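# Push mobile pedestal through self-closing door into yellow bay

## Task

Move the wheeled pedestal through the door that closes by itself and leave it in the yellow taped bay in the far room, with each of its four wheels fully inside the tape and none resting on the tape line. The door must have swung shut before the scene is ended. Either robot or both may do the work. At the end, release the pedestal and back away so no robot is holding or propping it. A robot that tips over or is left leaning means failure.

## Robot and tools

Robots: two identical Hello Robot Stretch 4 units, r1 and r2. Each has an omni-wheel base, a lift sliding up a mast, an arm that telescopes forward, a wrist with yaw, pitch and roll, and a two-finger gripper. Each is about 1.6 m tall; its base rim lies within 0.23 m of its base origin. Each carries four cameras: rN_head_camera, rN_head_left_camera, rN_head_right_camera, rN_wrist_camera.

Frames: every robot reports in its own base frame (origin on the floor under the base centre, x forward, y left, z up). hand_pose is the point between the open fingertips, in that frame; its printed value can be off. Odometry frame = the base frame where the robot started the scene. Since each robot uses its own frame, only images, lidar_m and wrist_depth_mm reveal where the robots are relative to each other.

execute_actions: argument actions is a list holding one action (or empty, which only returns state and images). The action is an object keyed by "r1" and/or "r2". Per robot you may give:
- base: exactly one relative move from where the base last measured itself. {"translate_m": d} straight, metres, forward positive, -2 to 2. {"strafe_m": d} sideways, metres, left positive, -2 to 2. {"rotate_rad": d} turn in place, radians, counter-clockwise positive, -3.2 to 3.2.
- joints: absolute targets by name. lift_m 0 to 1.2 m; arm_m 0 to 0.55 m (extension); wrist_yaw_rad -1.134 to 4.276 (0 forward, + left, 3.14 stowed back; above 3.4 the arm may obstruct); wrist_pitch_rad -1.117 to 4.259 (0 level, 1.57 pointing down); wrist_roll_rad -1.117 to 4.259 (0 fingers level, + clockwise seen from behind); gripper_m -0.038 to 0.141 m fingertip gap (negative = fingers pressing together). Out-of-range joint targets are clamped and reported; other bad values or unknown keys reject the whole call.
- pace: "slow", "default", "fast", "max" (base up to 0.1/0.3/0.4/0.6 m/s and 1/2/3/4 rad/s; lowered when the lift is above 0.2, down to 0.3 m/s and 1 rad/s at lift 1.2).
- contact_limits: {"arm_m": x}, x from 0 (gentlest) to 0.75 (firmest), default 0.5; how hard the arm may push before halting.
- end_of_arm: "enable_torque" alone, to re-power wrist/gripper motors that shut off.
All motions in one action begin together; no action runs past 15 s. cameras: list of camera names (or "all", null/omitted = all; [] = none). Example: {"r1": {"base": {"translate_m": 0.3}, "joints": {"gripper_m": 0.05}, "pace": "fast"}}.

wait: seconds 0 to 10; nothing new is sent, the world keeps running; returns state and images. Useful while the door closes.
zoom_image: camera plus region [x0, y0, x1, y1] in pixels of that camera's latest full image, at most 504x504.
read_manual: returns URDF licence texts only.
finished_scene: scene number; irreversible, reports success. Call it only after the pedestal is parked, released, robots clear and the door shut.

Reading results: base_status and joint_status tell how each commanded motion ended. "done" for the base means the wheels turned the commanded amount, slip included. "off_target": stopped short, may still push. "contact_stop_at_<key>": blocked; that part goes slack (slack lift may sink, slack wheels may roll). "limit_stop_at_tilt": leaning over 6 degrees; lift, arm, wheels go slack until upright. "limit_stop_at_own_body": self-collision guard; move away from the body. "torque_fault": a wrist or gripper motor overloaded and went limp; send enable_torque. on_its_own lists uncommanded behaviour; "held at" is the held target, not the position. Anything omitted from an action may keep pushing toward its old target without the status showing it. If a call reports a stop, later calls in the same reply are skipped.
lidar_m: 12 sectors of 30 degrees, distances in metres from base origin; 1st straight ahead, counter-clockwise (4th left, 7th rear, 10th right); "-" = nothing, or closer than 0.25 m. Sees from ~0.15 m up; misses glass, thin legs, much behind. Sees the other robot, not itself.
wrist_depth_mm: 7x7 grid of depths 100 to 2000 mm from the wrist camera, top-left first.
base_odometry counts wheel turns (slip inflates it); heading -3.142 to 3.142, + left. If turned_by_wheels and turned_by_imu disagree by over ~0.1 rad, suspect a collision or slip; heading error ≈ their difference. base_tilt in degrees (forward, right positive) with a fixed bias up to ~1.5.
motor_effort: percent of max, bracket = peak during last action; noisy with fixed offsets. Wheel motors wheel_0..2 positive means turning the base right. A firm grip shows as a gripper effort change; closing below an object's width squeezes and pulls it inward.

Cameras: calibration tables give K, distortion, and T_world_to_cam from the carrying robot's base frame; the wrist camera pose degrades with arm joint errors.

Cautions: never press one robot against the other; once bases touch, even millimetres more drive is a hard press. Two robots given identical moves can differ by ~3 cm per metre, which strains a shared load and can tip a robot. Avoid turning or driving with over 1 kg in hand and arm_m above 0.2, especially fast; steady high pushes with a raised gripper or high contact limit can also tip it. Rolled and upturned wrists may trigger self-collision stops. To unfold at the start, send lift_m 0.4 and wrist_yaw_rad 0 together. Avoid drops, slams, hard impacts and forceful shoves. The sim keeps running while you think; the robot holds your last command meanwhile.

Each tool is called after "Emit:" by a JSON object that holds its "op" and its "data".

## Session

Emit:
{"op": "execute_actions", "data": {"actions": []}}

Scene clock: 0.00 s.
r1.base_odometry: x=+0.000 y=+0.000 heading=+0.000 (m, m, rad; r1's odometry frame)
r1.turned_by_wheels: +0.000 (rad since the last result)
r1.turned_by_imu: +0.000 (rad since the last result)
r1.base_tilt: forward=+0.2 right=+1.1 (deg)
r1.lidar_m: 0.58 0.62 0.93 1.51 1.66 2.39 3.82 1.66 1.24 1.23 0.79 0.60
r1.base_status: not commanded
r1.joint_positions: lift_m=+0.163 arm_m=-0.001 wrist_yaw_rad=+3.080 wrist_pitch_rad=+0.001 wrist_roll_rad=-0.004 gripper_m=+0.057
r1.joint_status: not commanded
r1.motor_effort: lift_m=+18 arm_m=+0 wrist_yaw_rad=+1 wrist_pitch_rad=-8 wrist_roll_rad=-2 gripper_m=-3 wheel_0=+0 wheel_1=+1 wheel_2=+0 (%)
r1.hand_pose: x=-0.1130 y=+0.1051 z=+0.3413 quat_wxyz=(+0.031, +0.000, -0.002, +1.000) (m; r1's base frame)
r1.wrist_depth_mm: 139 141 - - - - - / - 140 - - - - - / - 126 206 - - - - / 108 139 256 - - - - / 138 - - - - - 1921 / 1499 1464 208 1336 191 1281 1205 / 960 931 842 144 866 798 831
r2.base_odometry: x=+0.000 y=+0.000 heading=+0.000 (m, m, rad; r2's odometry frame)
r2.turned_by_wheels: +0.000 (rad since the last result)
r2.turned_by_imu: +0.000 (rad since the last result)
r2.base_tilt: forward=+0.1 right=+0.4 (deg)
r2.lidar_m: 1.58 1.52 1.59 2.16 2.60 2.71 3.70 2.16 3.06 2.20 2.13 2.18
r2.base_status: not commanded
r2.joint_positions: lift_m=+0.157 arm_m=+0.001 wrist_yaw_rad=+3.093 wrist_pitch_rad=-0.004 wrist_roll_rad=-0.010 gripper_m=+0.057
r2.joint_status: not commanded
r2.motor_effort: lift_m=+20 arm_m=+0 wrist_yaw_rad=+1 wrist_pitch_rad=-7 wrist_roll_rad=-3 gripper_m=-2 wheel_0=+0 wheel_1=+0 wheel_2=+0 (%)
r2.hand_pose: x=-0.1125 y=+0.1013 z=+0.3368 quat_wxyz=(+0.024, +0.002, -0.005, +1.000) (m; r2's base frame)
r2.wrist_depth_mm: - 142 - - - - - / - 130 - - - - - / - 127 198 - - - - / 114 140 253 - - - - / 1863 - - - - - - / 1229 1308 197 1430 211 1430 1430 / 854 809 878 152 842 917 960
pictures: r1_head_camera, r1_head_left_camera, r1_head_right_camera, r1_wrist_camera, r2_head_camera, r2_head_left_camera, r2_head_right_camera, r2_wrist_camera
camera_calibration (this result's frames):
r1_wrist_camera: T_world_to_cam=[[0.0580897, 0.997481, -0.0407199, -0.0813869], [-0.0128595, -0.0400378, -0.999115, 0.401822], [-0.998229, 0.0585619, 0.0105013, 0.101726], [0, 0, 0, 1]] pos_world=[0.111441, 0.0913127, 0.397084]
r2_wrist_camera: T_world_to_cam=[[0.0706912, 0.996667, 0.0407105, -0.118823], [-0.025736, 0.0426214, -0.99876, 0.385959], [-0.997166, 0.0695558, 0.0286631, 0.0977917], [0, 0, 0, 1]] pos_world=[0.115847, 0.095175, 0.387514]
Images, in order (width x height): r1_head_camera 420x560, r1_head_left_camera 420x672, r1_head_right_camera 420x672, r1_wrist_camera 616x392, r2_head_camera 420x560, r2_head_left_camera 420x672, r2_head_right_camera 420x672, r2_wrist_camera 616x392.

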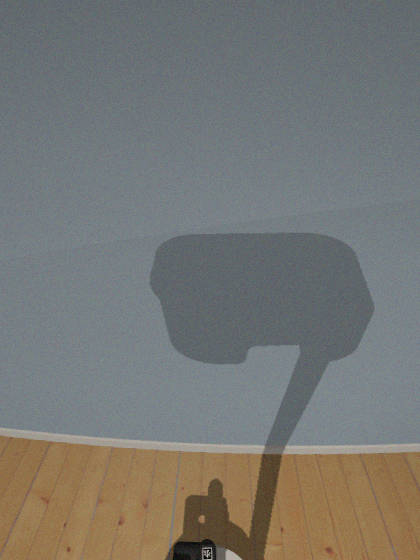

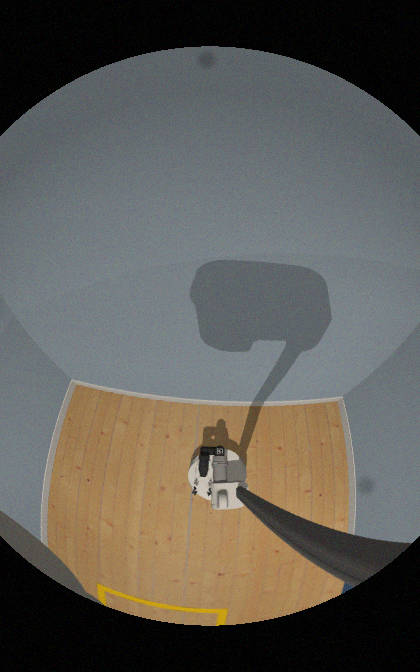

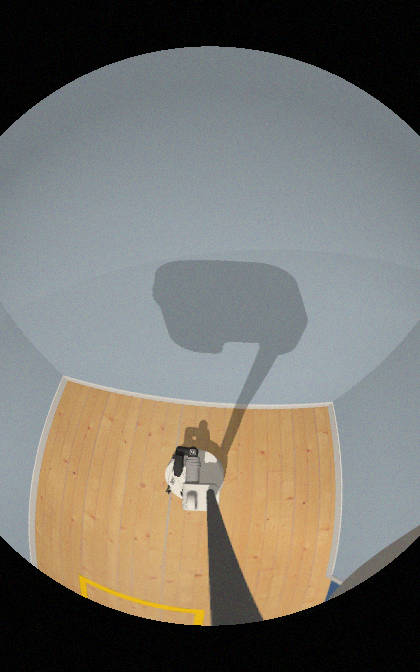

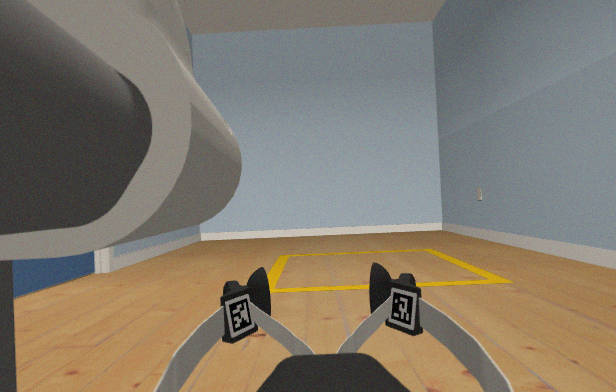

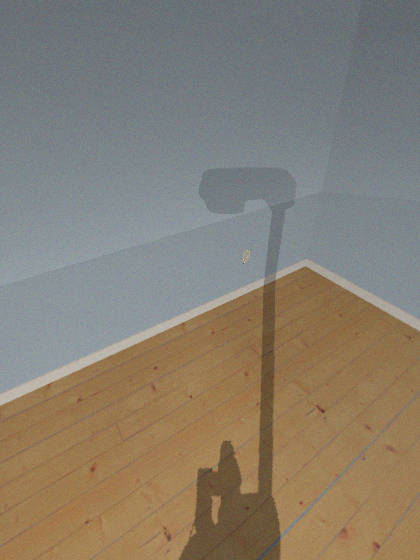

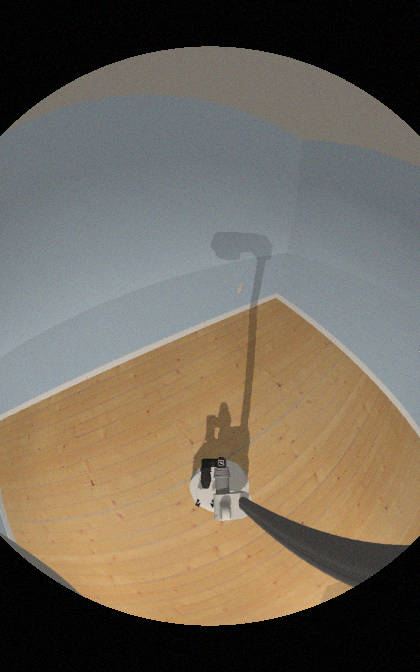

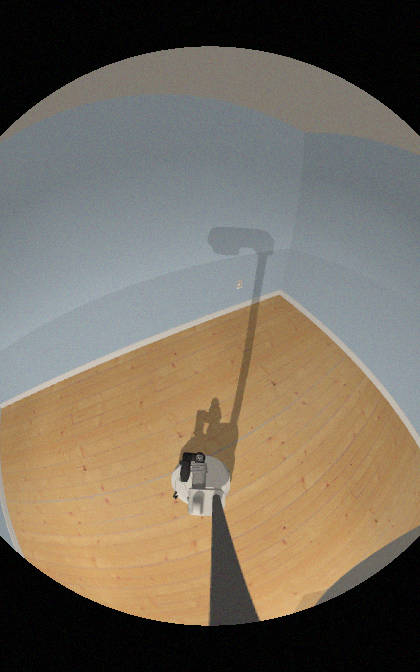

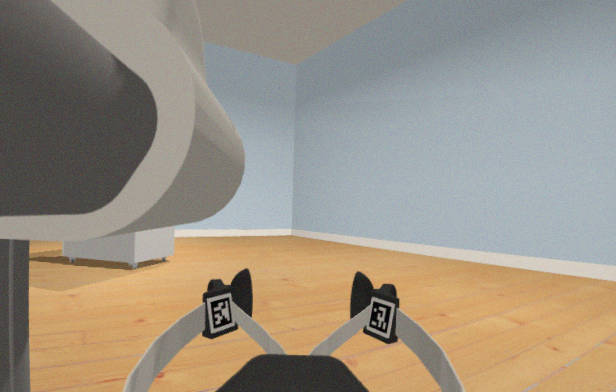

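Emit:
{"op": "execute_actions", "data": {"actions": [{"r1": {"base": {"rotate_rad": 3.08}, "pace": "fast"}, "r2": {"base": {"rotate_rad": -2.6}, "pace": "fast"}}], "cameras": ["r1_head_camera", "r1_head_left_camera", "r2_head_camera", "r2_head_left_camera"]}}

Scene clock: 4.80 s.
r1.base_odometry: x=+0.000 y=+0.000 heading=+3.079 (m, m, rad; r1's odometry frame)
r1.turned_by_wheels: +3.079 (rad since the last result)
r1.turned_by_imu: +3.083 (rad since the last result)
r1.base_tilt: forward=+0.2 right=+1.2 (deg)
r1.lidar_m: 4.13 1.72 1.28 1.22 0.82 0.62 0.59 0.61 0.91 1.54 1.60 2.27
r1.base_status: done
r1.joint_positions: lift_m=+0.163 arm_m=-0.001 wrist_yaw_rad=+3.080 wrist_pitch_rad=+0.001 wrist_roll_rad=-0.004 gripper_m=+0.057
r1.joint_status: not commanded
r1.motor_effort: lift_m=+18(17) arm_m=+0(0) wrist_yaw_rad=+1(1) wrist_pitch_rad=-7(7) wrist_roll_rad=-1(1) gripper_m=-4(3) wheel_0=-3(9) wheel_1=-5(14) wheel_2=-3(14) (%)
r1.hand_pose: x=-0.1129 y=+0.1051 z=+0.3413 quat_wxyz=(+0.031, +0.000, -0.002, +1.000) (m; r1's base frame)
r1.wrist_depth_mm: 139 140 732 741 732 741 741 / - 140 723 732 732 741 750 / - 126 206 723 723 741 741 / 108 139 258 723 723 732 732 / 138 707 715 723 732 732 732 / 707 707 208 723 192 732 732 / 699 699 699 144 715 707 723
r2.base_odometry: x=+0.000 y=+0.000 heading=-2.600 (m, m, rad; r2's odometry frame)
r2.turned_by_wheels: -2.600 (rad since the last result)
r2.turned_by_imu: -2.554 (rad since the last result)
r2.base_tilt: forward=+0.0 right=+0.3 (deg)
r2.lidar_m: 2.16 2.98 2.18 2.14 2.12 1.58 1.51 1.60 2.25 2.60 2.73 2.45
r2.base_status: done
r2.joint_positions: lift_m=+0.157 arm_m=+0.001 wrist_yaw_rad=+3.093 wrist_pitch_rad=-0.004 wrist_roll_rad=-0.010 gripper_m=+0.057
r2.joint_status: not commanded
r2.motor_effort: lift_m=+20(20) arm_m=-1(0) wrist_yaw_rad=+0(1) wrist_pitch_rad=-7(7) wrist_roll_rad=-3(3) gripper_m=-1(3) wheel_0=-1(6) wheel_1=-1(10) wheel_2=-2(10) (%)
r2.hand_pose: x=-0.1125 y=+0.1013 z=+0.3368 quat_wxyz=(+0.024, +0.002, -0.005, +1.000) (m; r2's base frame)
r2.wrist_depth_mm: - 142 1661 1708 1756 1661 1756 / - 131 1661 1661 1618 1708 1708 / - 127 198 1661 1661 1661 1708 / 114 140 252 1661 1661 1661 1708 / 1618 1661 1661 1661 1661 1618 1618 / 1255 1308 197 1397 213 1430 1397 / 866 809 878 152 831 917 960
pictures: r1_head_camera, r1_head_left_camera, r2_head_camera, r2_head_left_camera
Images, in order (width x height): r1_head_camera 420x560, r1_head_left_camera 420x672, r2_head_camera 420x560, r2_head_left_camera 420x672.

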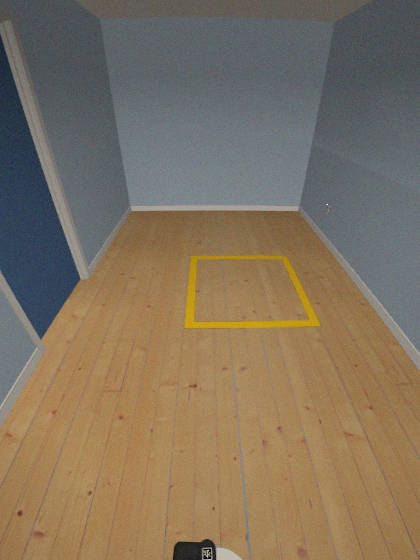

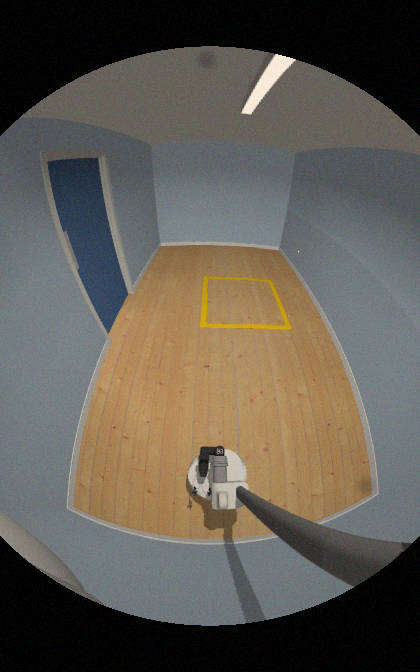

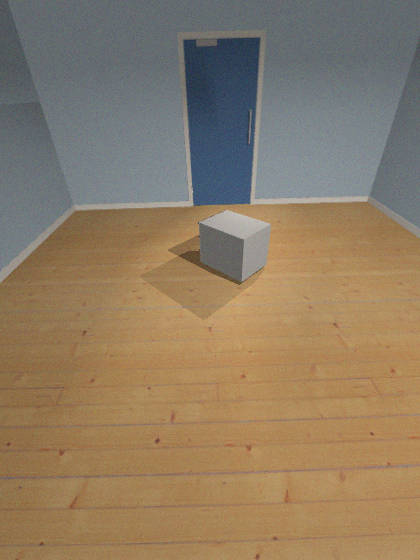

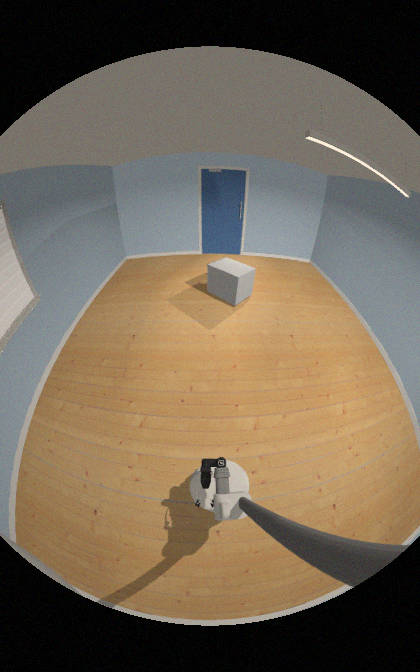

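Emit:
{"op": "execute_actions", "data": {"actions": [{"r1": {"base": {"translate_m": 1.68}, "pace": "fast"}, "r2": {"base": {"rotate_rad": -0.05}}}], "cameras": []}}

Emit:
{"op": "execute_actions", "data": {"actions": [{"r1": {"base": {"rotate_rad": 1.556}, "pace": "fast"}, "r2": {"base": {"strafe_m": 0.2}, "pace": "fast"}}], "cameras": ["r1_head_camera"]}}

Emit:
{"op": "execute_actions", "data": {"actions": [{"r1": {"base": {"translate_m": 0.95}, "pace": "fast"}, "r2": {"base": {"translate_m": 1.75}, "pace": "fast"}}], "cameras": ["r1_head_left_camera", "r2_head_camera", "r2_head_left_camera"]}}

Scene clock: 22.63 s.
r1.base_odometry: x=-1.677 y=+0.104 heading=+3.080 (m, m, rad; r1's odometry frame)
r1.turned_by_wheels: +0.001 (rad since the last result)
r1.turned_by_imu: -0.004 (rad since the last result)
r1.base_tilt: forward=+0.2 right=+1.2 (deg)
r1.lidar_m: 2.43 1.65 1.30 1.24 1.23 1.75 2.26 2.23 1.62 1.58 1.66 2.33
r1.base_status: done
r1.joint_positions: lift_m=+0.163 arm_m=-0.001 wrist_yaw_rad=+3.080 wrist_pitch_rad=+0.001 wrist_roll_rad=-0.004 gripper_m=+0.057
r1.joint_status: not commanded
r1.motor_effort: lift_m=+18(18) arm_m=+0(0) wrist_yaw_rad=+1(1) wrist_pitch_rad=-8(8) wrist_roll_rad=-2(2) gripper_m=-2(2) wheel_0=+4(8) wheel_1=+6(12) wheel_2=-1(17) (%)
r1.hand_pose: x=-0.1129 y=+0.1051 z=+0.3413 quat_wxyz=(+0.031, +0.000, -0.002, +1.000) (m; r1's base frame)
r1.wrist_depth_mm: 139 141 - - - - 1464 / - 140 - - - - 1464 / - 126 207 - - - 1464 / 108 139 258 - - - 1499 / 138 - - - - - 1537 / 1464 1430 208 1336 191 1281 1229 / 931 946 866 144 878 778 831
r2.base_odometry: x=+0.000 y=+0.000 heading=-2.650 (m, m, rad; r2's odometry frame)
r2.turned_by_wheels: -0.050 (rad since the last result)
r2.turned_by_imu: -0.051 (rad since the last result)
r2.base_tilt: forward=+0.0 right=+0.2 (deg)
r2.lidar_m: 2.14 3.12 2.23 2.14 2.20 1.60 1.53 1.60 2.15 2.60 2.69 3.62
r2.base_status: done
r2.joint_positions: lift_m=+0.157 arm_m=+0.001 wrist_yaw_rad=+3.093 wrist_pitch_rad=-0.004 wrist_roll_rad=-0.010 gripper_m=+0.057
r2.joint_status: not commanded
r2.motor_effort: lift_m=+20(20) arm_m=-1(1) wrist_yaw_rad=+1(1) wrist_pitch_rad=-6(7) wrist_roll_rad=-3(3) gripper_m=-2(1) wheel_0=+2(1) wheel_1=+1(5) wheel_2=+1(4) (%)
r2.hand_pose: x=-0.1125 y=+0.1013 z=+0.3368 quat_wxyz=(+0.024, +0.002, -0.005, +1.000) (m; r2's base frame)
r2.wrist_depth_mm: - 142 1708 1708 1708 1808 1808 / - 131 1708 1708 1756 1756 1756 / - 127 198 1661 1708 1756 1756 / 114 140 254 1708 1756 1708 1756 / 1576 1618 1661 1661 1661 1708 1708 / 1229 1308 197 1430 212 1464 1430 / 854 798 878 153 842 931 946
pictures: none
No camera images: the call's "cameras" was empty. Leave "cameras" out to get every camera's image.

Scene clock: 24.37 s.
r1.base_odometry: x=-1.677 y=+0.104 heading=-1.649 (m, m, rad; r1's odometry frame)
r1.turned_by_wheels: +1.555 (rad since the last result)
r1.turned_by_imu: +1.558 (rad since the last result)
r1.base_tilt: forward=+0.2 right=+1.3 (deg)
r1.lidar_m: 1.25 1.25 1.74 2.27 2.21 1.64 1.57 1.65 2.30 2.46 1.70 1.30
r1.base_status: done
r1.joint_positions: lift_m=+0.163 arm_m=-0.001 wrist_yaw_rad=+3.080 wrist_pitch_rad=+0.001 wrist_roll_rad=-0.004 gripper_m=+0.057
r1.joint_status: not commanded
r1.motor_effort: lift_m=+17(18) arm_m=+0(0) wrist_yaw_rad=+2(1) wrist_pitch_rad=-7(8) wrist_roll_rad=-1(2) gripper_m=-2(1) wheel_0=-5(14) wheel_1=-5(11) wheel_2=-3(13) (%)
r1.hand_pose: x=-0.1129 y=+0.1051 z=+0.3413 quat_wxyz=(+0.031, +0.000, -0.002, +1.000) (m; r1's base frame)
r1.wrist_depth_mm: 139 140 1708 1708 1708 1708 1708 / - 140 1708 1708 1708 1708 1708 / - 126 206 1708 1708 1756 1756 / 108 139 257 1661 1708 1708 1756 / 138 1618 1708 1708 1661 1708 1708 / 1499 1499 208 1366 192 1255 1205 / 946 946 842 144 878 788 842
r2.base_odometry: x=+0.094 y=-0.176 heading=-2.650 (m, m, rad; r2's odometry frame)
r2.turned_by_wheels: +0.000 (rad since the last result)
r2.turned_by_imu: -0.001 (rad since the last result)
r2.base_tilt: forward=+0.2 right=+0.4 (deg)
r2.lidar_m: 2.18 2.84 2.01 1.93 2.01 1.59 1.52 1.60 2.16 2.80 2.91 2.40
r2.base_status: done
r2.joint_positions: lift_m=+0.157 arm_m=+0.001 wrist_yaw_rad=+3.093 wrist_pitch_rad=-0.004 wrist_roll_rad=-0.010 gripper_m=+0.057
r2.joint_status: not commanded
r2.motor_effort: lift_m=+20(20) arm_m=+0(1) wrist_yaw_rad=+0(0) wrist_pitch_rad=-7(6) wrist_roll_rad=-3(3) gripper_m=+0(2) wheel_0=+1(10) wheel_1=-2(11) wheel_2=+0(2) (%)
r2.hand_pose: x=-0.1125 y=+0.1013 z=+0.3368 quat_wxyz=(+0.024, +0.002, -0.005, +1.000) (m; r2's base frame)
r2.wrist_depth_mm: - 142 1708 1661 1708 1756 1756 / - 131 1661 1708 1756 1756 1708 / - 127 198 1756 1756 1808 1756 / 114 141 252 1708 1661 1708 1756 / 1661 1576 1661 1708 1756 1708 1808 / 1255 1281 197 1430 212 1430 1430 / 866 809 878 152 831 917 931
pictures: r1_head_camera
Images, in order (width x height): r1_head_camera 420x560.

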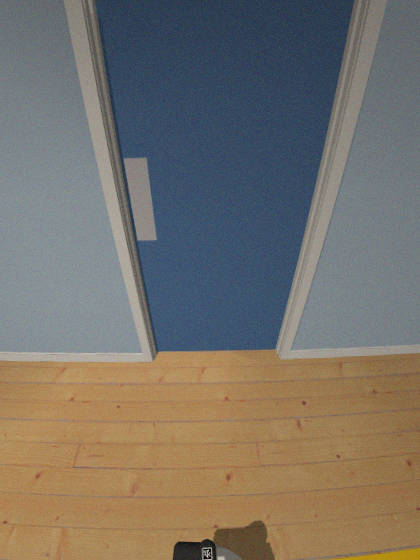

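Scene clock: 30.10 s.
r1.base_odometry: x=-1.750 y=-0.843 heading=-1.648 (m, m, rad; r1's odometry frame)
r1.turned_by_wheels: +0.001 (rad since the last result)
r1.turned_by_imu: -0.002 (rad since the last result)
r1.base_tilt: forward=+0.2 right=+1.3 (deg)
r1.lidar_m: 0.30 0.32 0.42 1.08 2.34 2.63 2.53 2.69 2.57 0.96 0.45 0.33
r1.base_status: done
r1.joint_positions: lift_m=+0.163 arm_m=-0.001 wrist_yaw_rad=+3.080 wrist_pitch_rad=+0.001 wrist_roll_rad=-0.004 gripper_m=+0.057
r1.joint_status: not commanded
r1.motor_effort: lift_m=+18(18) arm_m=+0(0) wrist_yaw_rad=+1(1) wrist_pitch_rad=-8(8) wrist_roll_rad=-2(0) gripper_m=-3(2) wheel_0=+3(10) wheel_1=+5(13) wheel_2=-1(17) (%)
r1.hand_pose: x=-0.1129 y=+0.1051 z=+0.3413 quat_wxyz=(+0.031, +0.000, -0.002, +1.000) (m; r1's base frame)
r1.wrist_depth_mm: 139 141 - - - - - / - 140 - - - - - / - 126 207 - - - - / 108 139 256 - - - - / 138 - - - - - - / 1499 1464 208 1336 191 1255 1205 / 946 931 854 144 854 788 831
r2.base_odometry: x=-1.448 y=-1.003 heading=-2.650 (m, m, rad; r2's odometry frame)
r2.turned_by_wheels: +0.000 (rad since the last result)
r2.turned_by_imu: -0.008 (rad since the last result)
r2.base_tilt: forward=+0.2 right=+0.2 (deg)
r2.lidar_m: 0.65 2.61 2.06 1.95 2.05 2.75 3.32 3.38 2.88 2.75 0.58 0.57
r2.base_status: done
r2.joint_positions: lift_m=+0.157 arm_m=+0.001 wrist_yaw_rad=+3.093 wrist_pitch_rad=-0.004 wrist_roll_rad=-0.010 gripper_m=+0.057
r2.joint_status: not commanded
r2.motor_effort: lift_m=+20(20) arm_m=-1(0) wrist_yaw_rad=+1(0) wrist_pitch_rad=-6(7) wrist_roll_rad=-3(3) gripper_m=-2(2) wheel_0=+0(5) wheel_1=-1(6) wheel_2=+1(14) (%)
r2.hand_pose: x=-0.1125 y=+0.1013 z=+0.3368 quat_wxyz=(+0.024, +0.002, -0.005, +1.000) (m; r2's base frame)
r2.wrist_depth_mm: - 143 - - - - - / - 130 - - - - - / - 127 198 - - - - / 114 140 252 - - - - / 1756 - - - - - - / 1205 1308 197 1397 213 1397 1430 / 854 809 891 153 831 917 946
pictures: r1_head_left_camera, r2_head_camera, r2_head_left_camera
Images, in order (width x height): r1_head_left_camera 420x672, r2_head_camera 420x560, r2_head_left_camera 420x672.

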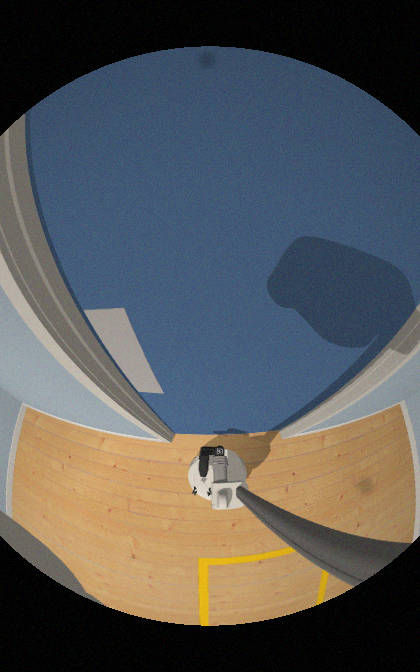

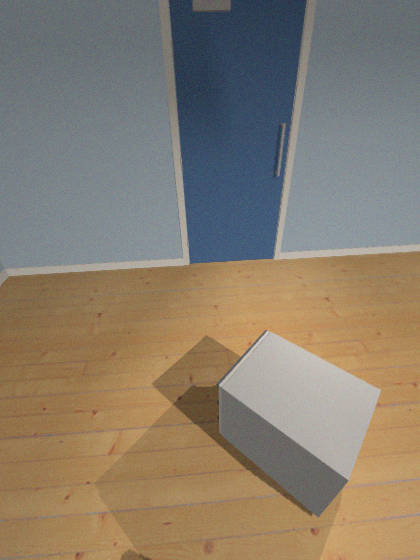

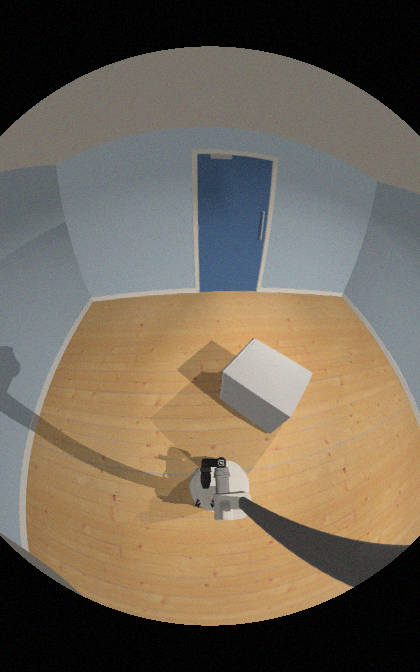

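Emit:
{"op": "execute_actions", "data": {"actions": [{"r1": {"base": {"translate_m": 0.6}, "pace": "slow"}, "r2": {"base": {"translate_m": 0.6}, "pace": "slow"}}], "cameras": ["r1_head_left_camera", "r2_head_left_camera"]}}

Emit:
{"op": "execute_actions", "data": {"actions": [{"r1": {"base": {"translate_m": 0.3}, "pace": "slow"}, "r2": {"base": {"translate_m": 0.3}, "pace": "slow"}}], "cameras": ["r1_head_left_camera", "r2_head_left_camera"]}}

Scene clock: 40.33 s.
r1.base_odometry: x=-1.796 y=-1.440 heading=-1.648 (m, m, rad; r1's odometry frame)
r1.turned_by_wheels: +0.000 (rad since the last result)
r1.turned_by_imu: +0.006 (rad since the last result)
r1.base_tilt: forward=+0.1 right=+1.2 (deg)
r1.lidar_m: 0.25 3.11 2.31 0.76 0.38 3.24 3.15 3.30 0.40 0.25 - -
r1.base_status: done
r1.joint_positions: lift_m=+0.163 arm_m=-0.001 wrist_yaw_rad=+3.080 wrist_pitch_rad=+0.001 wrist_roll_rad=-0.004 gripper_m=+0.057
r1.joint_status: not commanded
r1.motor_effort: lift_m=+18(18) arm_m=+0(0) wrist_yaw_rad=+1(2) wrist_pitch_rad=-8(8) wrist_roll_rad=-1(2) gripper_m=-5(2) wheel_0=+11(30) wheel_1=+5(19) wheel_2=-17(26) (%)
r1.hand_pose: x=-0.1129 y=+0.1051 z=+0.3413 quat_wxyz=(+0.031, +0.000, -0.002, +1.000) (m; r1's base frame)
r1.wrist_depth_mm: 139 140 - - - - 342 / - 140 - - - - 343 / - 126 206 - - - 343 / 108 139 257 - - - 345 / 138 - - - - - 351 / 1537 1464 208 1336 192 1138 353 / 946 946 854 144 866 421 359
r2.base_odometry: x=-1.977 y=-1.286 heading=-2.650 (m, m, rad; r2's odometry frame)
r2.turned_by_wheels: +0.000 (rad since the last result)
r2.turned_by_imu: -0.006 (rad since the last result)
r2.base_tilt: forward=+0.1 right=+0.2 (deg)
r2.lidar_m: 1.51 2.01 2.10 2.00 2.07 2.78 3.96 4.02 0.36 0.25 0.25 0.25
r2.base_status: done
r2.joint_positions: lift_m=+0.157 arm_m=+0.001 wrist_yaw_rad=+3.093 wrist_pitch_rad=-0.004 wrist_roll_rad=-0.010 gripper_m=+0.057
r2.joint_status: not commanded
r2.motor_effort: lift_m=+20(20) arm_m=+0(0) wrist_yaw_rad=+1(0) wrist_pitch_rad=-7(7) wrist_roll_rad=-3(3) gripper_m=-2(1) wheel_0=+6(9) wheel_1=+0(5) wheel_2=-8(14) (%)
r2.hand_pose: x=-0.1125 y=+0.1013 z=+0.3368 quat_wxyz=(+0.024, +0.002, -0.005, +1.000) (m; r2's base frame)
r2.wrist_depth_mm: - 143 - - - - - / - 131 - - - - - / - 127 197 - - - - / 114 140 254 - - - - / 1921 - - - - - - / 1255 1336 198 1430 213 1397 1430 / 866 820 878 153 831 931 946
pictures: r1_head_left_camera, r2_head_left_camera
Images, in order (width x height): r1_head_left_camera 420x672, r2_head_left_camera 420x672.

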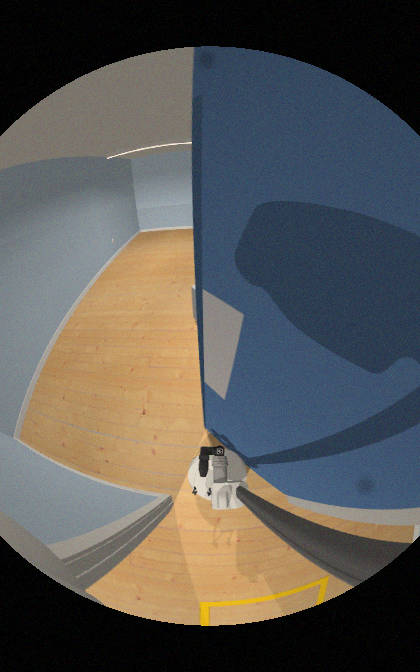

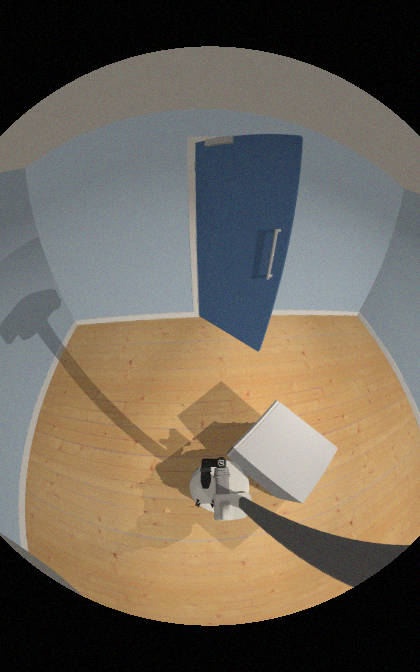

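Scene clock: 44.60 s.
r1.base_odometry: x=-1.819 y=-1.739 heading=-1.648 (m, m, rad; r1's odometry frame)
r1.turned_by_wheels: +0.000 (rad since the last result)
r1.turned_by_imu: -0.002 (rad since the last result)
r1.base_tilt: forward=+0.2 right=+1.2 (deg)
r1.lidar_m: 0.84 3.13 2.31 1.84 0.69 0.59 3.50 0.72 0.28 0.25 - 0.25
r1.base_status: done
r1.joint_positions: lift_m=+0.163 arm_m=-0.001 wrist_yaw_rad=+3.080 wrist_pitch_rad=+0.001 wrist_roll_rad=-0.004 gripper_m=+0.057
r1.joint_status: not commanded
r1.motor_effort: lift_m=+18(18) arm_m=+0(0) wrist_yaw_rad=+1(0) wrist_pitch_rad=-7(8) wrist_roll_rad=-4(2) gripper_m=-4(2) wheel_0=+12(14) wheel_1=+3(3) wheel_2=-15(22) (%)
r1.hand_pose: x=-0.1129 y=+0.1051 z=+0.3413 quat_wxyz=(+0.031, +0.000, -0.002, +1.000) (m; r1's base frame)
r1.wrist_depth_mm: 139 141 - - - 640 640 / - 140 - - - 634 640 / - 127 206 - - 640 647 / 108 139 258 - - 634 640 / 138 - - - - 640 634 / 1499 1464 208 1336 192 627 634 / 960 946 866 144 820 621 640
r2.base_odometry: x=-2.241 y=-1.427 heading=-2.650 (m, m, rad; r2's odometry frame)
r2.turned_by_wheels: +0.000 (rad since the last result)
r2.turned_by_imu: -0.003 (rad since the last result)
r2.base_tilt: forward=+0.1 right=+0.2 (deg)
r2.lidar_m: 0.92 1.67 2.10 2.01 2.08 2.80 - 4.00 0.26 0.25 0.25 0.90
r2.base_status: done
r2.joint_positions: lift_m=+0.157 arm_m=+0.001 wrist_yaw_rad=+3.093 wrist_pitch_rad=-0.004 wrist_roll_rad=-0.010 gripper_m=+0.057
r2.joint_status: not commanded
r2.motor_effort: lift_m=+20(20) arm_m=-1(0) wrist_yaw_rad=+0(0) wrist_pitch_rad=-6(7) wrist_roll_rad=-3(3) gripper_m=-2(1) wheel_0=+6(7) wheel_1=-1(6) wheel_2=-6(15) (%)
r2.hand_pose: x=-0.1125 y=+0.1013 z=+0.3368 quat_wxyz=(+0.024, +0.002, -0.005, +1.000) (m; r2's base frame)
r2.wrist_depth_mm: - 142 - - - - - / - 131 - - - - - / - 127 198 - - - - / 114 140 254 - - - - / 1863 - - - - - - / 1255 1308 197 1430 212 1464 1430 / 866 809 891 153 820 917 946
pictures: r1_head_left_camera, r2_head_left_camera
Images, in order (width x height): r1_head_left_camera 420x672, r2_head_left_camera 420x672.

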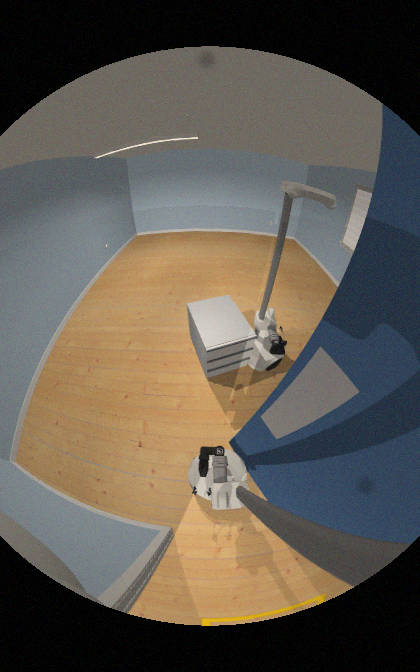

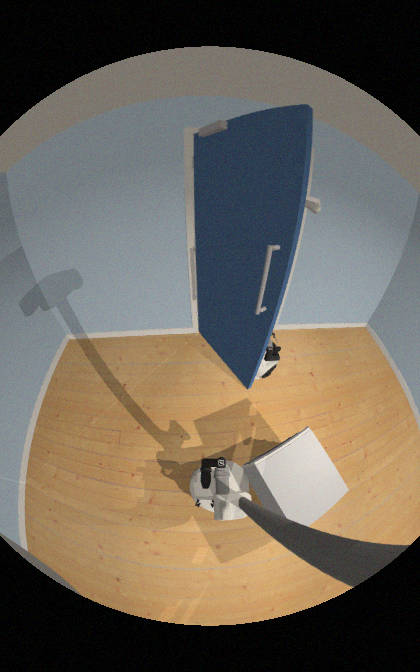

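Emit:
{"op": "execute_actions", "data": {"actions": [{"r1": {"base": {"strafe_m": -0.33}, "pace": "slow"}, "r2": {"base": {"strafe_m": 0.18}, "joints": {"lift_m": 0.45, "wrist_yaw_rad": 0.0, "gripper_m": 0.12}, "pace": "default"}}], "cameras": ["r1_head_camera", "r2_head_left_camera", "r2_wrist_camera"]}}

Scene clock: 52.80 s.
r1.base_odometry: x=-2.147 y=-1.714 heading=-1.648 (m, m, rad; r1's odometry frame)
r1.turned_by_wheels: +0.000 (rad since the last result)
r1.turned_by_imu: -0.001 (rad since the last result)
r1.base_tilt: forward=+0.1 right=+1.2 (deg)
r1.lidar_m: 0.67 0.90 2.64 1.86 0.82 3.55 3.50 0.27 0.25 - 0.25 0.27
r1.base_status: done
r1.joint_positions: lift_m=+0.163 arm_m=-0.001 wrist_yaw_rad=+3.080 wrist_pitch_rad=+0.001 wrist_roll_rad=-0.004 gripper_m=+0.057
r1.joint_status: not commanded
r1.motor_effort: lift_m=+18(18) arm_m=+0(0) wrist_yaw_rad=+1(1) wrist_pitch_rad=-8(8) wrist_roll_rad=-1(2) gripper_m=-3(5) wheel_0=+9(21) wheel_1=-13(21) wheel_2=+1(12) (%)
r1.hand_pose: x=-0.1129 y=+0.1051 z=+0.3413 quat_wxyz=(+0.031, +0.000, -0.002, +1.000) (m; r1's base frame)
r1.wrist_depth_mm: 139 141 - - - - 750 / - 140 - - - - 741 / - 127 206 - - - - / 108 139 257 - - - - / 138 597 - - - - 1255 / 418 1205 208 1336 192 1255 904 / 413 585 842 144 866 788 778
r2.base_odometry: x=-2.156 y=-1.586 heading=-2.650 (m, m, rad; r2's odometry frame)
r2.turned_by_wheels: +0.000 (rad since the last result)
r2.turned_by_imu: -0.002 (rad since the last result)
r2.base_tilt: forward=+0.1 right=+0.1 (deg)
r2.lidar_m: 0.71 1.69 1.92 1.82 1.88 2.52 - 4.25 0.48 0.36 0.38 0.94
r2.base_status: done
r2.joint_positions: lift_m=+0.450 arm_m=+0.001 wrist_yaw_rad=+0.000 wrist_pitch_rad=-0.004 wrist_roll_rad=-0.010 gripper_m=+0.120
r2.joint_status: all done
r2.motor_effort: lift_m=+24(25) arm_m=-1(0) wrist_yaw_rad=-1(5) wrist_pitch_rad=-6(7) wrist_roll_rad=-3(2) gripper_m=+0(0) wheel_0=+1(5) wheel_1=+0(8) wheel_2=+0(6) (%)
r2.hand_pose: x=+0.4600 y=-0.0873 z=+0.6290 quat_wxyz=(+1.000, -0.005, -0.002, +0.000) (m; r2's base frame)
r2.wrist_depth_mm: 1366 1397 1397 1008 - - 1464 / 1397 1397 1397 976 - - 1499 / 1430 1397 1397 960 - - 1464 / 1397 1430 1430 946 - - 1464 / 1397 1366 1397 946 - - 1464 / 1366 1397 1430 904 218 - 1464 / 1366 1366 1430 149 991 1464 1430
pictures: r1_head_camera, r2_head_left_camera, r2_wrist_camera
camera_calibration (this result's frames):
r2_wrist_camera: T_world_to_cam=[[-0.0219262, -0.99893, 0.0407117, -0.114839], [0.0277859, -0.0413146, -0.99876, 0.66856], [0.999373, -0.0207678, 0.028662, -0.252874], [0, 0, 0, 1]] pos_world=[0.231621, -0.0923461, 0.679654]
Images, in order (width x height): r1_head_camera 420x560, r2_head_left_camera 420x672, r2_wrist_camera 616x392.

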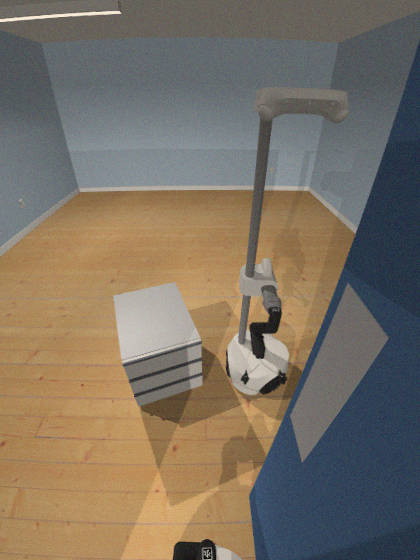

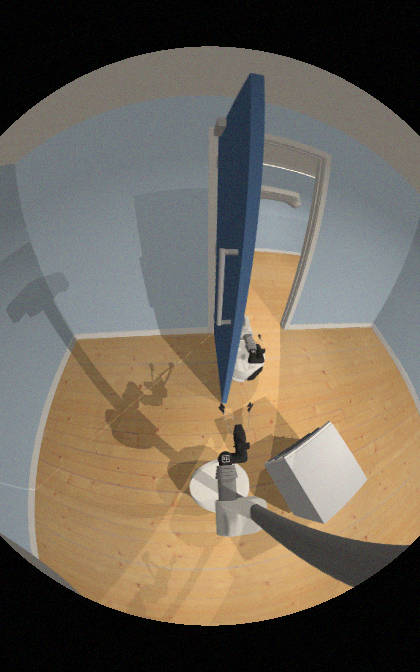

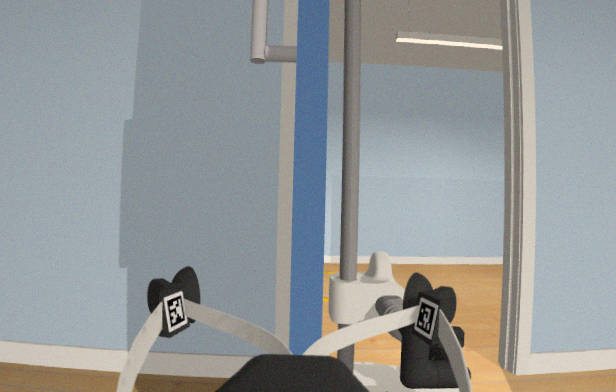

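Emit:
{"op": "execute_actions", "data": {"actions": [{"r2": {"joints": {"arm_m": 0.3}, "contact_limits": {"arm_m": 0.2}}}], "cameras": ["r2_wrist_camera"]}}

Emit:
{"op": "execute_actions", "data": {"actions": [{"r2": {"joints": {"gripper_m": 0.01}}}], "cameras": ["r2_wrist_camera"]}}

Scene clock: 57.07 s.
r1.base_odometry: x=-2.147 y=-1.714 heading=-1.648 (m, m, rad; r1's odometry frame)
r1.turned_by_wheels: +0.000 (rad since the last result)
r1.turned_by_imu: -0.001 (rad since the last result)
r1.base_tilt: forward=+0.2 right=+1.1 (deg)
r1.lidar_m: 0.91 0.90 2.65 1.84 0.81 3.56 3.48 0.28 0.25 - 0.25 0.27
r1.base_status: not commanded
r1.joint_positions: lift_m=+0.163 arm_m=-0.001 wrist_yaw_rad=+3.080 wrist_pitch_rad=+0.001 wrist_roll_rad=-0.004 gripper_m=+0.057
r1.joint_status: not commanded
r1.motor_effort: lift_m=+18(18) arm_m=+0(0) wrist_yaw_rad=+1(0) wrist_pitch_rad=-8(8) wrist_roll_rad=-1(0) gripper_m=-2(1) wheel_0=+9(9) wheel_1=-13(13) wheel_2=+1(1) (%)
r1.hand_pose: x=-0.1129 y=+0.1051 z=+0.3413 quat_wxyz=(+0.031, +0.000, -0.002, +1.000) (m; r1's base frame)
r1.wrist_depth_mm: 139 141 - - - - 741 / - 140 - - - - 750 / - 126 207 - - - - / 108 139 257 - - - - / 138 597 - - - - 1229 / 418 1160 209 1336 191 1255 917 / 413 585 854 144 866 788 778
r2.base_odometry: x=-2.156 y=-1.586 heading=-2.650 (m, m, rad; r2's odometry frame)
r2.turned_by_wheels: +0.000 (rad since the last result)
r2.turned_by_imu: -0.001 (rad since the last result)
r2.base_tilt: forward=+0.1 right=+0.4 (deg)
r2.lidar_m: 0.72 1.68 1.92 1.82 1.89 2.52 - 4.29 0.47 0.37 0.37 0.95
r2.base_status: not commanded
r2.joint_positions: lift_m=+0.450 arm_m=+0.299 wrist_yaw_rad=+0.000 wrist_pitch_rad=-0.004 wrist_roll_rad=-0.010 gripper_m=+0.120
r2.joint_status: all done
r2.motor_effort: lift_m=+24(24) arm_m=+7(9) wrist_yaw_rad=+1(1) wrist_pitch_rad=-6(6) wrist_roll_rad=-2(2) gripper_m=+0(2) wheel_0=+0(0) wheel_1=+0(0) wheel_2=+0(0) (%)
r2.contact_limits: arm_m 0.2
r2.hand_pose: x=+0.7581 y=-0.0874 z=+0.6290 quat_wxyz=(+1.000, -0.005, -0.002, +0.000) (m; r2's base frame)
r2.wrist_depth_mm: 1118 1118 1118 196 - - 1229 / 1078 1098 1098 195 - - 1182 / 1078 1118 1098 195 - - 1205 / 1078 1098 1098 194 - - 1182 / 1098 1098 1098 193 - - 1182 / 1078 1078 1098 192 217 - 1160 / 1078 1078 1078 148 615 1464 1160
pictures: r2_wrist_camera
camera_calibration (this result's frames):
r2_wrist_camera: T_world_to_cam=[[-0.0222828, -0.998923, 0.0407092, -0.108131], [0.0278812, -0.0413244, -0.998757, 0.660227], [0.999363, -0.0211201, 0.028772, -0.550954], [0, 0, 0, 1]] pos_world=[0.529785, -0.0923674, 0.67966]
Images, in order (width x height): r2_wrist_camera 616x392.

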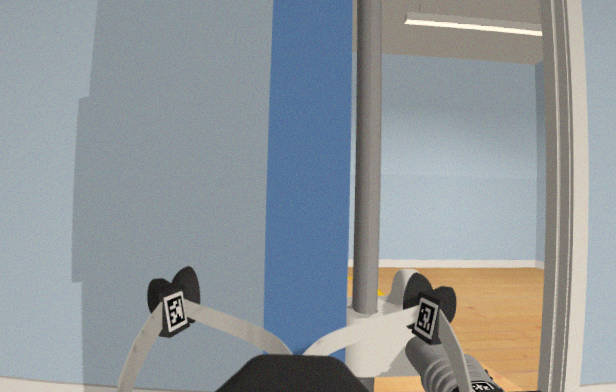

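Scene clock: 59.03 s.
r1.base_odometry: x=-2.147 y=-1.714 heading=-1.648 (m, m, rad; r1's odometry frame)
r1.turned_by_wheels: +0.000 (rad since the last result)
r1.turned_by_imu: +0.000 (rad since the last result)
r1.base_tilt: forward=+0.1 right=+1.2 (deg)
r1.lidar_m: 0.91 0.88 2.66 1.85 0.82 3.52 3.50 0.28 0.25 - 0.25 0.26
r1.base_status: not commanded
r1.joint_positions: lift_m=+0.163 arm_m=-0.001 wrist_yaw_rad=+3.080 wrist_pitch_rad=+0.001 wrist_roll_rad=-0.004 gripper_m=+0.057
r1.joint_status: not commanded
r1.motor_effort: lift_m=+18(18) arm_m=+0(0) wrist_yaw_rad=+1(1) wrist_pitch_rad=-7(8) wrist_roll_rad=-3(1) gripper_m=-3(1) wheel_0=+9(10) wheel_1=-13(13) wheel_2=+1(1) (%)
r1.hand_pose: x=-0.1129 y=+0.1051 z=+0.3413 quat_wxyz=(+0.031, +0.000, -0.002, +1.000) (m; r1's base frame)
r1.wrist_depth_mm: 139 140 - - - - 750 / - 140 - - - - 750 / - 126 207 - - - - / 108 139 257 - - - - / 138 603 - - - - 1255 / 418 1182 208 1336 192 1255 878 / 415 591 854 144 866 778 778
r2.base_odometry: x=-2.157 y=-1.586 heading=-2.650 (m, m, rad; r2's odometry frame)
r2.turned_by_wheels: +0.000 (rad since the last result)
r2.turned_by_imu: -0.001 (rad since the last result)
r2.base_tilt: forward=+0.2 right=+0.2 (deg)
r2.lidar_m: 0.71 1.65 1.93 1.83 1.88 2.51 - 4.28 0.48 0.38 0.37 0.94
r2.base_status: not commanded
r2.joint_positions: lift_m=+0.450 arm_m=+0.300 wrist_yaw_rad=+0.003 wrist_pitch_rad=-0.004 wrist_roll_rad=-0.010 gripper_m=+0.010
r2.joint_status: all done
r2.motor_effort: lift_m=+24(24) arm_m=+2(7) wrist_yaw_rad=-7(7) wrist_pitch_rad=-7(7) wrist_roll_rad=-2(2) gripper_m=-17(16) wheel_0=-2(3) wheel_1=+0(0) wheel_2=+3(3) (%)
r2.hand_pose: x=+0.7592 y=-0.0867 z=+0.6289 quat_wxyz=(+1.000, -0.005, -0.002, +0.001) (m; r2's base frame)
r2.wrist_depth_mm: 1078 1118 1118 195 - - 1255 / 1098 1118 1118 193 - - 1205 / 1078 1118 1098 193 - - 1182 / 1098 1098 1118 192 - - 1205 / 1078 1098 1078 191 - - 1160 / 1098 1078 190 190 205 - 1160 / 1078 1078 1118 190 609 1537 1182
pictures: r2_wrist_camera
camera_calibration (this result's frames):
r2_wrist_camera: T_world_to_cam=[[-0.0197486, -0.998976, 0.0407143, -0.109308], [0.0277541, -0.0412543, -0.998763, 0.660267], [0.99942, -0.0185942, 0.0285404, -0.551696], [0, 0, 0, 1]] pos_world=[0.530892, -0.092215, 0.679646]
Images, in order (width x height): r2_wrist_camera 616x392.

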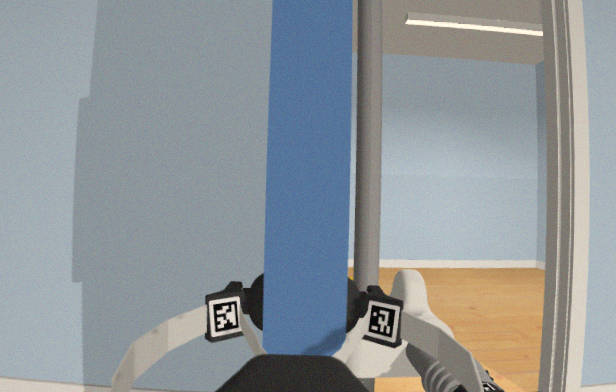

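Emit:
{"op": "execute_actions", "data": {"actions": [{"r1": {"base": {"strafe_m": 0.85}, "joints": {"lift_m": 0.5}, "pace": "fast"}}], "cameras": ["r2_head_left_camera"]}}

Emit:
{"op": "execute_actions", "data": {"actions": [{"r1": {"base": {"translate_m": 1.37}, "pace": "fast"}}], "cameras": ["r1_head_right_camera"]}}

Emit:
{"op": "execute_actions", "data": {"actions": [{"r1": {"base": {"strafe_m": -0.24}, "pace": "slow"}}], "cameras": ["r1_head_right_camera", "r2_head_right_camera"]}}

Scene clock: 68.57 s.
r1.base_odometry: x=-1.300 y=-1.779 heading=-1.648 (m, m, rad; r1's odometry frame)
r1.turned_by_wheels: +0.000 (rad since the last result)
r1.turned_by_imu: +0.003 (rad since the last result)
r1.base_tilt: forward=+0.1 right=+1.2 (deg)
r1.lidar_m: 1.27 2.38 1.78 1.72 0.67 0.49 0.47 0.50 1.06 1.02 1.07 0.96
r1.base_status: done
r1.joint_positions: lift_m=+0.500 arm_m=-0.001 wrist_yaw_rad=+3.080 wrist_pitch_rad=+0.001 wrist_roll_rad=-0.004 gripper_m=+0.057
r1.joint_status: all done
r1.motor_effort: lift_m=+24(22) arm_m=+0(0) wrist_yaw_rad=+1(1) wrist_pitch_rad=-8(8) wrist_roll_rad=-2(0) gripper_m=-5(7) wheel_0=-1(18) wheel_1=+3(18) wheel_2=+0(1) (%)
r1.hand_pose: x=-0.1129 y=+0.1051 z=+0.6776 quat_wxyz=(+0.031, +0.000, -0.002, +1.000) (m; r1's base frame)
r1.wrist_depth_mm: 139 140 615 621 634 627 634 / - 140 615 609 609 627 627 / - 126 206 615 615 621 627 / 108 139 258 615 615 627 627 / 138 591 609 609 609 615 621 / - 597 209 609 192 621 621 / 1756 1537 603 144 609 615 627
r2.base_odometry: x=-2.157 y=-1.586 heading=-2.651 (m, m, rad; r2's odometry frame)
r2.turned_by_wheels: -0.001 (rad since the last result)
r2.turned_by_imu: -0.003 (rad since the last result)
r2.base_tilt: forward=+0.2 right=+0.4 (deg)
r2.lidar_m: 0.73 1.69 1.93 1.83 1.88 2.51 - 4.29 0.46 0.36 0.36 1.42
r2.base_status: not commanded
r2.joint_positions: lift_m=+0.450 arm_m=+0.300 wrist_yaw_rad=-0.003 wrist_pitch_rad=-0.004 wrist_roll_rad=-0.010 gripper_m=+0.010
r2.joint_status: not commanded
r2.motor_effort: lift_m=+24(24) arm_m=+2(2) wrist_yaw_rad=+10(10) wrist_pitch_rad=-7(7) wrist_roll_rad=-3(3) gripper_m=-16(17) wheel_0=-8(8) wheel_1=-3(2) wheel_2=+1(3) (%)
r2.hand_pose: x=+0.7588 y=-0.0883 z=+0.6289 quat_wxyz=(+1.000, -0.005, -0.002, -0.002) (m; r2's base frame)
r2.wrist_depth_mm: 1118 1098 1118 196 - - 1229 / 1098 1098 1138 195 - - 1182 / 1098 1098 1098 195 - - 1182 / 1098 1098 1098 194 - - 1205 / 1060 1098 1098 192 - - 1160 / 1060 1098 190 192 200 - 1160 / 1060 1078 1098 191 1537 1430 1205
pictures: r2_head_left_camera
Images, in order (width x height): r2_head_left_camera 420x672.

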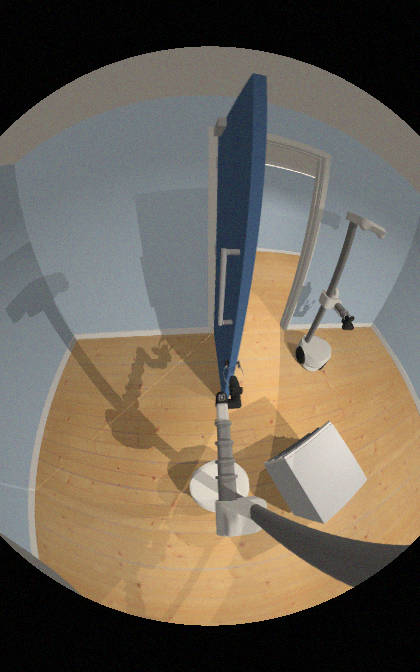

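Scene clock: 73.27 s.
r1.base_odometry: x=-1.405 y=-3.145 heading=-1.647 (m, m, rad; r1's odometry frame)
r1.turned_by_wheels: +0.001 (rad since the last result)
r1.turned_by_imu: -0.002 (rad since the last result)
r1.base_tilt: forward=+0.1 right=+1.2 (deg)
r1.lidar_m: 3.93 2.35 1.73 1.67 1.75 1.91 1.84 0.59 0.31 0.26 3.18 4.04
r1.base_status: done
r1.joint_positions: lift_m=+0.500 arm_m=-0.001 wrist_yaw_rad=+3.080 wrist_pitch_rad=+0.001 wrist_roll_rad=-0.004 gripper_m=+0.057
r1.joint_status: not commanded
r1.motor_effort: lift_m=+23(24) arm_m=+0(0) wrist_yaw_rad=+1(1) wrist_pitch_rad=-8(8) wrist_roll_rad=-4(0) gripper_m=-2(2) wheel_0=+4(14) wheel_1=+5(13) wheel_2=-1(17) (%)
r1.hand_pose: x=-0.1129 y=+0.1051 z=+0.6776 quat_wxyz=(+0.031, +0.000, -0.002, +1.000) (m; r1's base frame)
r1.wrist_depth_mm: 139 141 1921 - - - - / - 140 1921 1921 - - - / - 126 206 1921 - - - / 108 139 258 1921 - - - / 138 - - 1983 - - - / 1661 - 208 1983 192 - - / 1576 1708 1576 144 1576 1464 1576
r2.base_odometry: x=-2.157 y=-1.586 heading=-2.651 (m, m, rad; r2's odometry frame)
r2.turned_by_wheels: +0.000 (rad since the last result)
r2.turned_by_imu: -0.001 (rad since the last result)
r2.base_tilt: forward=+0.1 right=+0.3 (deg)
r2.lidar_m: 0.72 1.67 1.93 1.84 1.89 2.53 - 4.28 0.47 0.38 0.35 1.92
r2.base_status: not commanded
r2.joint_positions: lift_m=+0.450 arm_m=+0.300 wrist_yaw_rad=-0.003 wrist_pitch_rad=-0.004 wrist_roll_rad=-0.010 gripper_m=+0.010
r2.joint_status: not commanded
r2.motor_effort: lift_m=+24(24) arm_m=+2(2) wrist_yaw_rad=+9(10) wrist_pitch_rad=-7(7) wrist_roll_rad=-3(3) gripper_m=-17(20) wheel_0=-8(8) wheel_1=-3(2) wheel_2=+1(2) (%)
r2.hand_pose: x=+0.7588 y=-0.0883 z=+0.6289 quat_wxyz=(+1.000, -0.005, -0.002, -0.002) (m; r2's base frame)
r2.wrist_depth_mm: 1078 1118 1098 196 - - 1205 / 1118 1118 1118 195 - - 1182 / 1098 1098 1098 195 - - 1182 / 1078 1098 1078 192 - - 1160 / 1098 1078 1098 193 - - 1160 / 1060 1098 190 192 200 - 1160 / 1078 1078 1098 191 1537 1464 1182
pictures: r1_head_right_camera
Images, in order (width x height): r1_head_right_camera 420x672.

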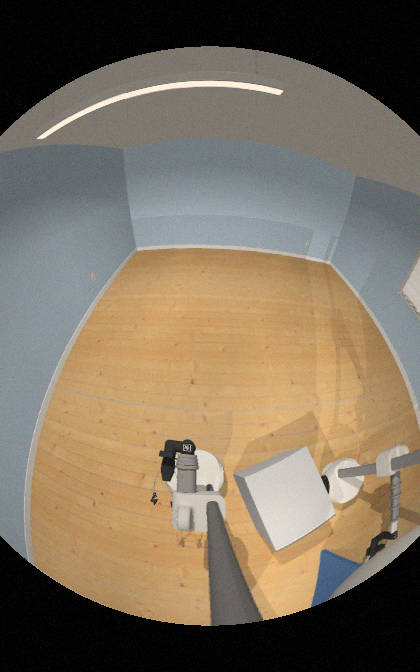

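Scene clock: 76.80 s.
r1.base_odometry: x=-1.644 y=-3.127 heading=-1.647 (m, m, rad; r1's odometry frame)
r1.turned_by_wheels: +0.001 (rad since the last result)
r1.turned_by_imu: -0.001 (rad since the last result)
r1.base_tilt: forward=+0.2 right=+1.2 (deg)
r1.lidar_m: 3.92 2.68 1.99 1.90 2.00 1.91 1.85 0.33 0.25 0.25 2.94 4.04
r1.base_status: done
r1.joint_positions: lift_m=+0.500 arm_m=-0.001 wrist_yaw_rad=+3.080 wrist_pitch_rad=+0.001 wrist_roll_rad=-0.004 gripper_m=+0.057
r1.joint_status: not commanded
r1.motor_effort: lift_m=+23(24) arm_m=+0(0) wrist_yaw_rad=+0(1) wrist_pitch_rad=-7(8) wrist_roll_rad=+0(1) gripper_m=-3(3) wheel_0=+10(17) wheel_1=-12(18) wheel_2=+10(11) (%)
r1.hand_pose: x=-0.1129 y=+0.1051 z=+0.6776 quat_wxyz=(+0.031, +0.000, -0.002, +1.000) (m; r1's base frame)
r1.wrist_depth_mm: 139 140 - - - - - / - 140 - - - - - / - 126 206 - - - - / 108 139 256 1983 - - - / 138 1921 - 1983 - - - / 1308 - 208 1863 191 - - / 569 1618 1576 144 1618 1464 1499
r2.base_odometry: x=-2.157 y=-1.586 heading=-2.651 (m, m, rad; r2's odometry frame)
r2.turned_by_wheels: +0.000 (rad since the last result)
r2.turned_by_imu: -0.001 (rad since the last result)
r2.base_tilt: forward=+0.2 right=+0.3 (deg)
r2.lidar_m: 0.71 1.67 1.91 1.82 1.91 2.51 - 4.28 0.35 0.31 0.31 1.89
r2.base_status: not commanded
r2.joint_positions: lift_m=+0.450 arm_m=+0.300 wrist_yaw_rad=-0.003 wrist_pitch_rad=-0.004 wrist_roll_rad=-0.010 gripper_m=+0.010
r2.joint_status: not commanded
r2.motor_effort: lift_m=+24(24) arm_m=+2(2) wrist_yaw_rad=+10(9) wrist_pitch_rad=-7(7) wrist_roll_rad=-3(2) gripper_m=-16(18) wheel_0=-8(8) wheel_1=-3(3) wheel_2=+1(2) (%)
r2.hand_pose: x=+0.7588 y=-0.0883 z=+0.6289 quat_wxyz=(+1.000, -0.005, -0.002, -0.002) (m; r2's base frame)
r2.wrist_depth_mm: 1098 1118 1118 196 - - 1229 / 1118 1098 1098 195 - - 1182 / 1098 1098 1098 194 - - 1160 / 1078 1098 1118 193 - - 1182 / 1078 1078 1098 193 - - 1160 / 1098 1098 190 193 200 - 1160 / 1078 1060 1098 190 1576 1499 1182
pictures: r1_head_right_camera, r2_head_right_camera
Images, in order (width x height): r1_head_right_camera 420x672, r2_head_right_camera 420x672.

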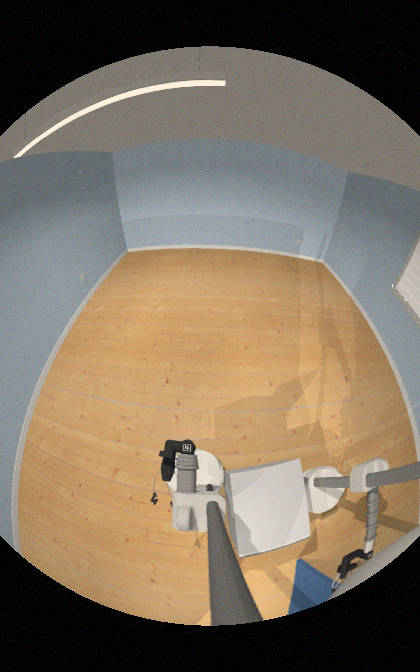

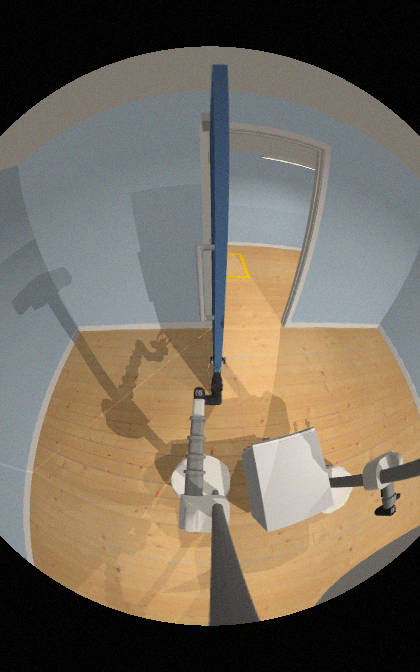

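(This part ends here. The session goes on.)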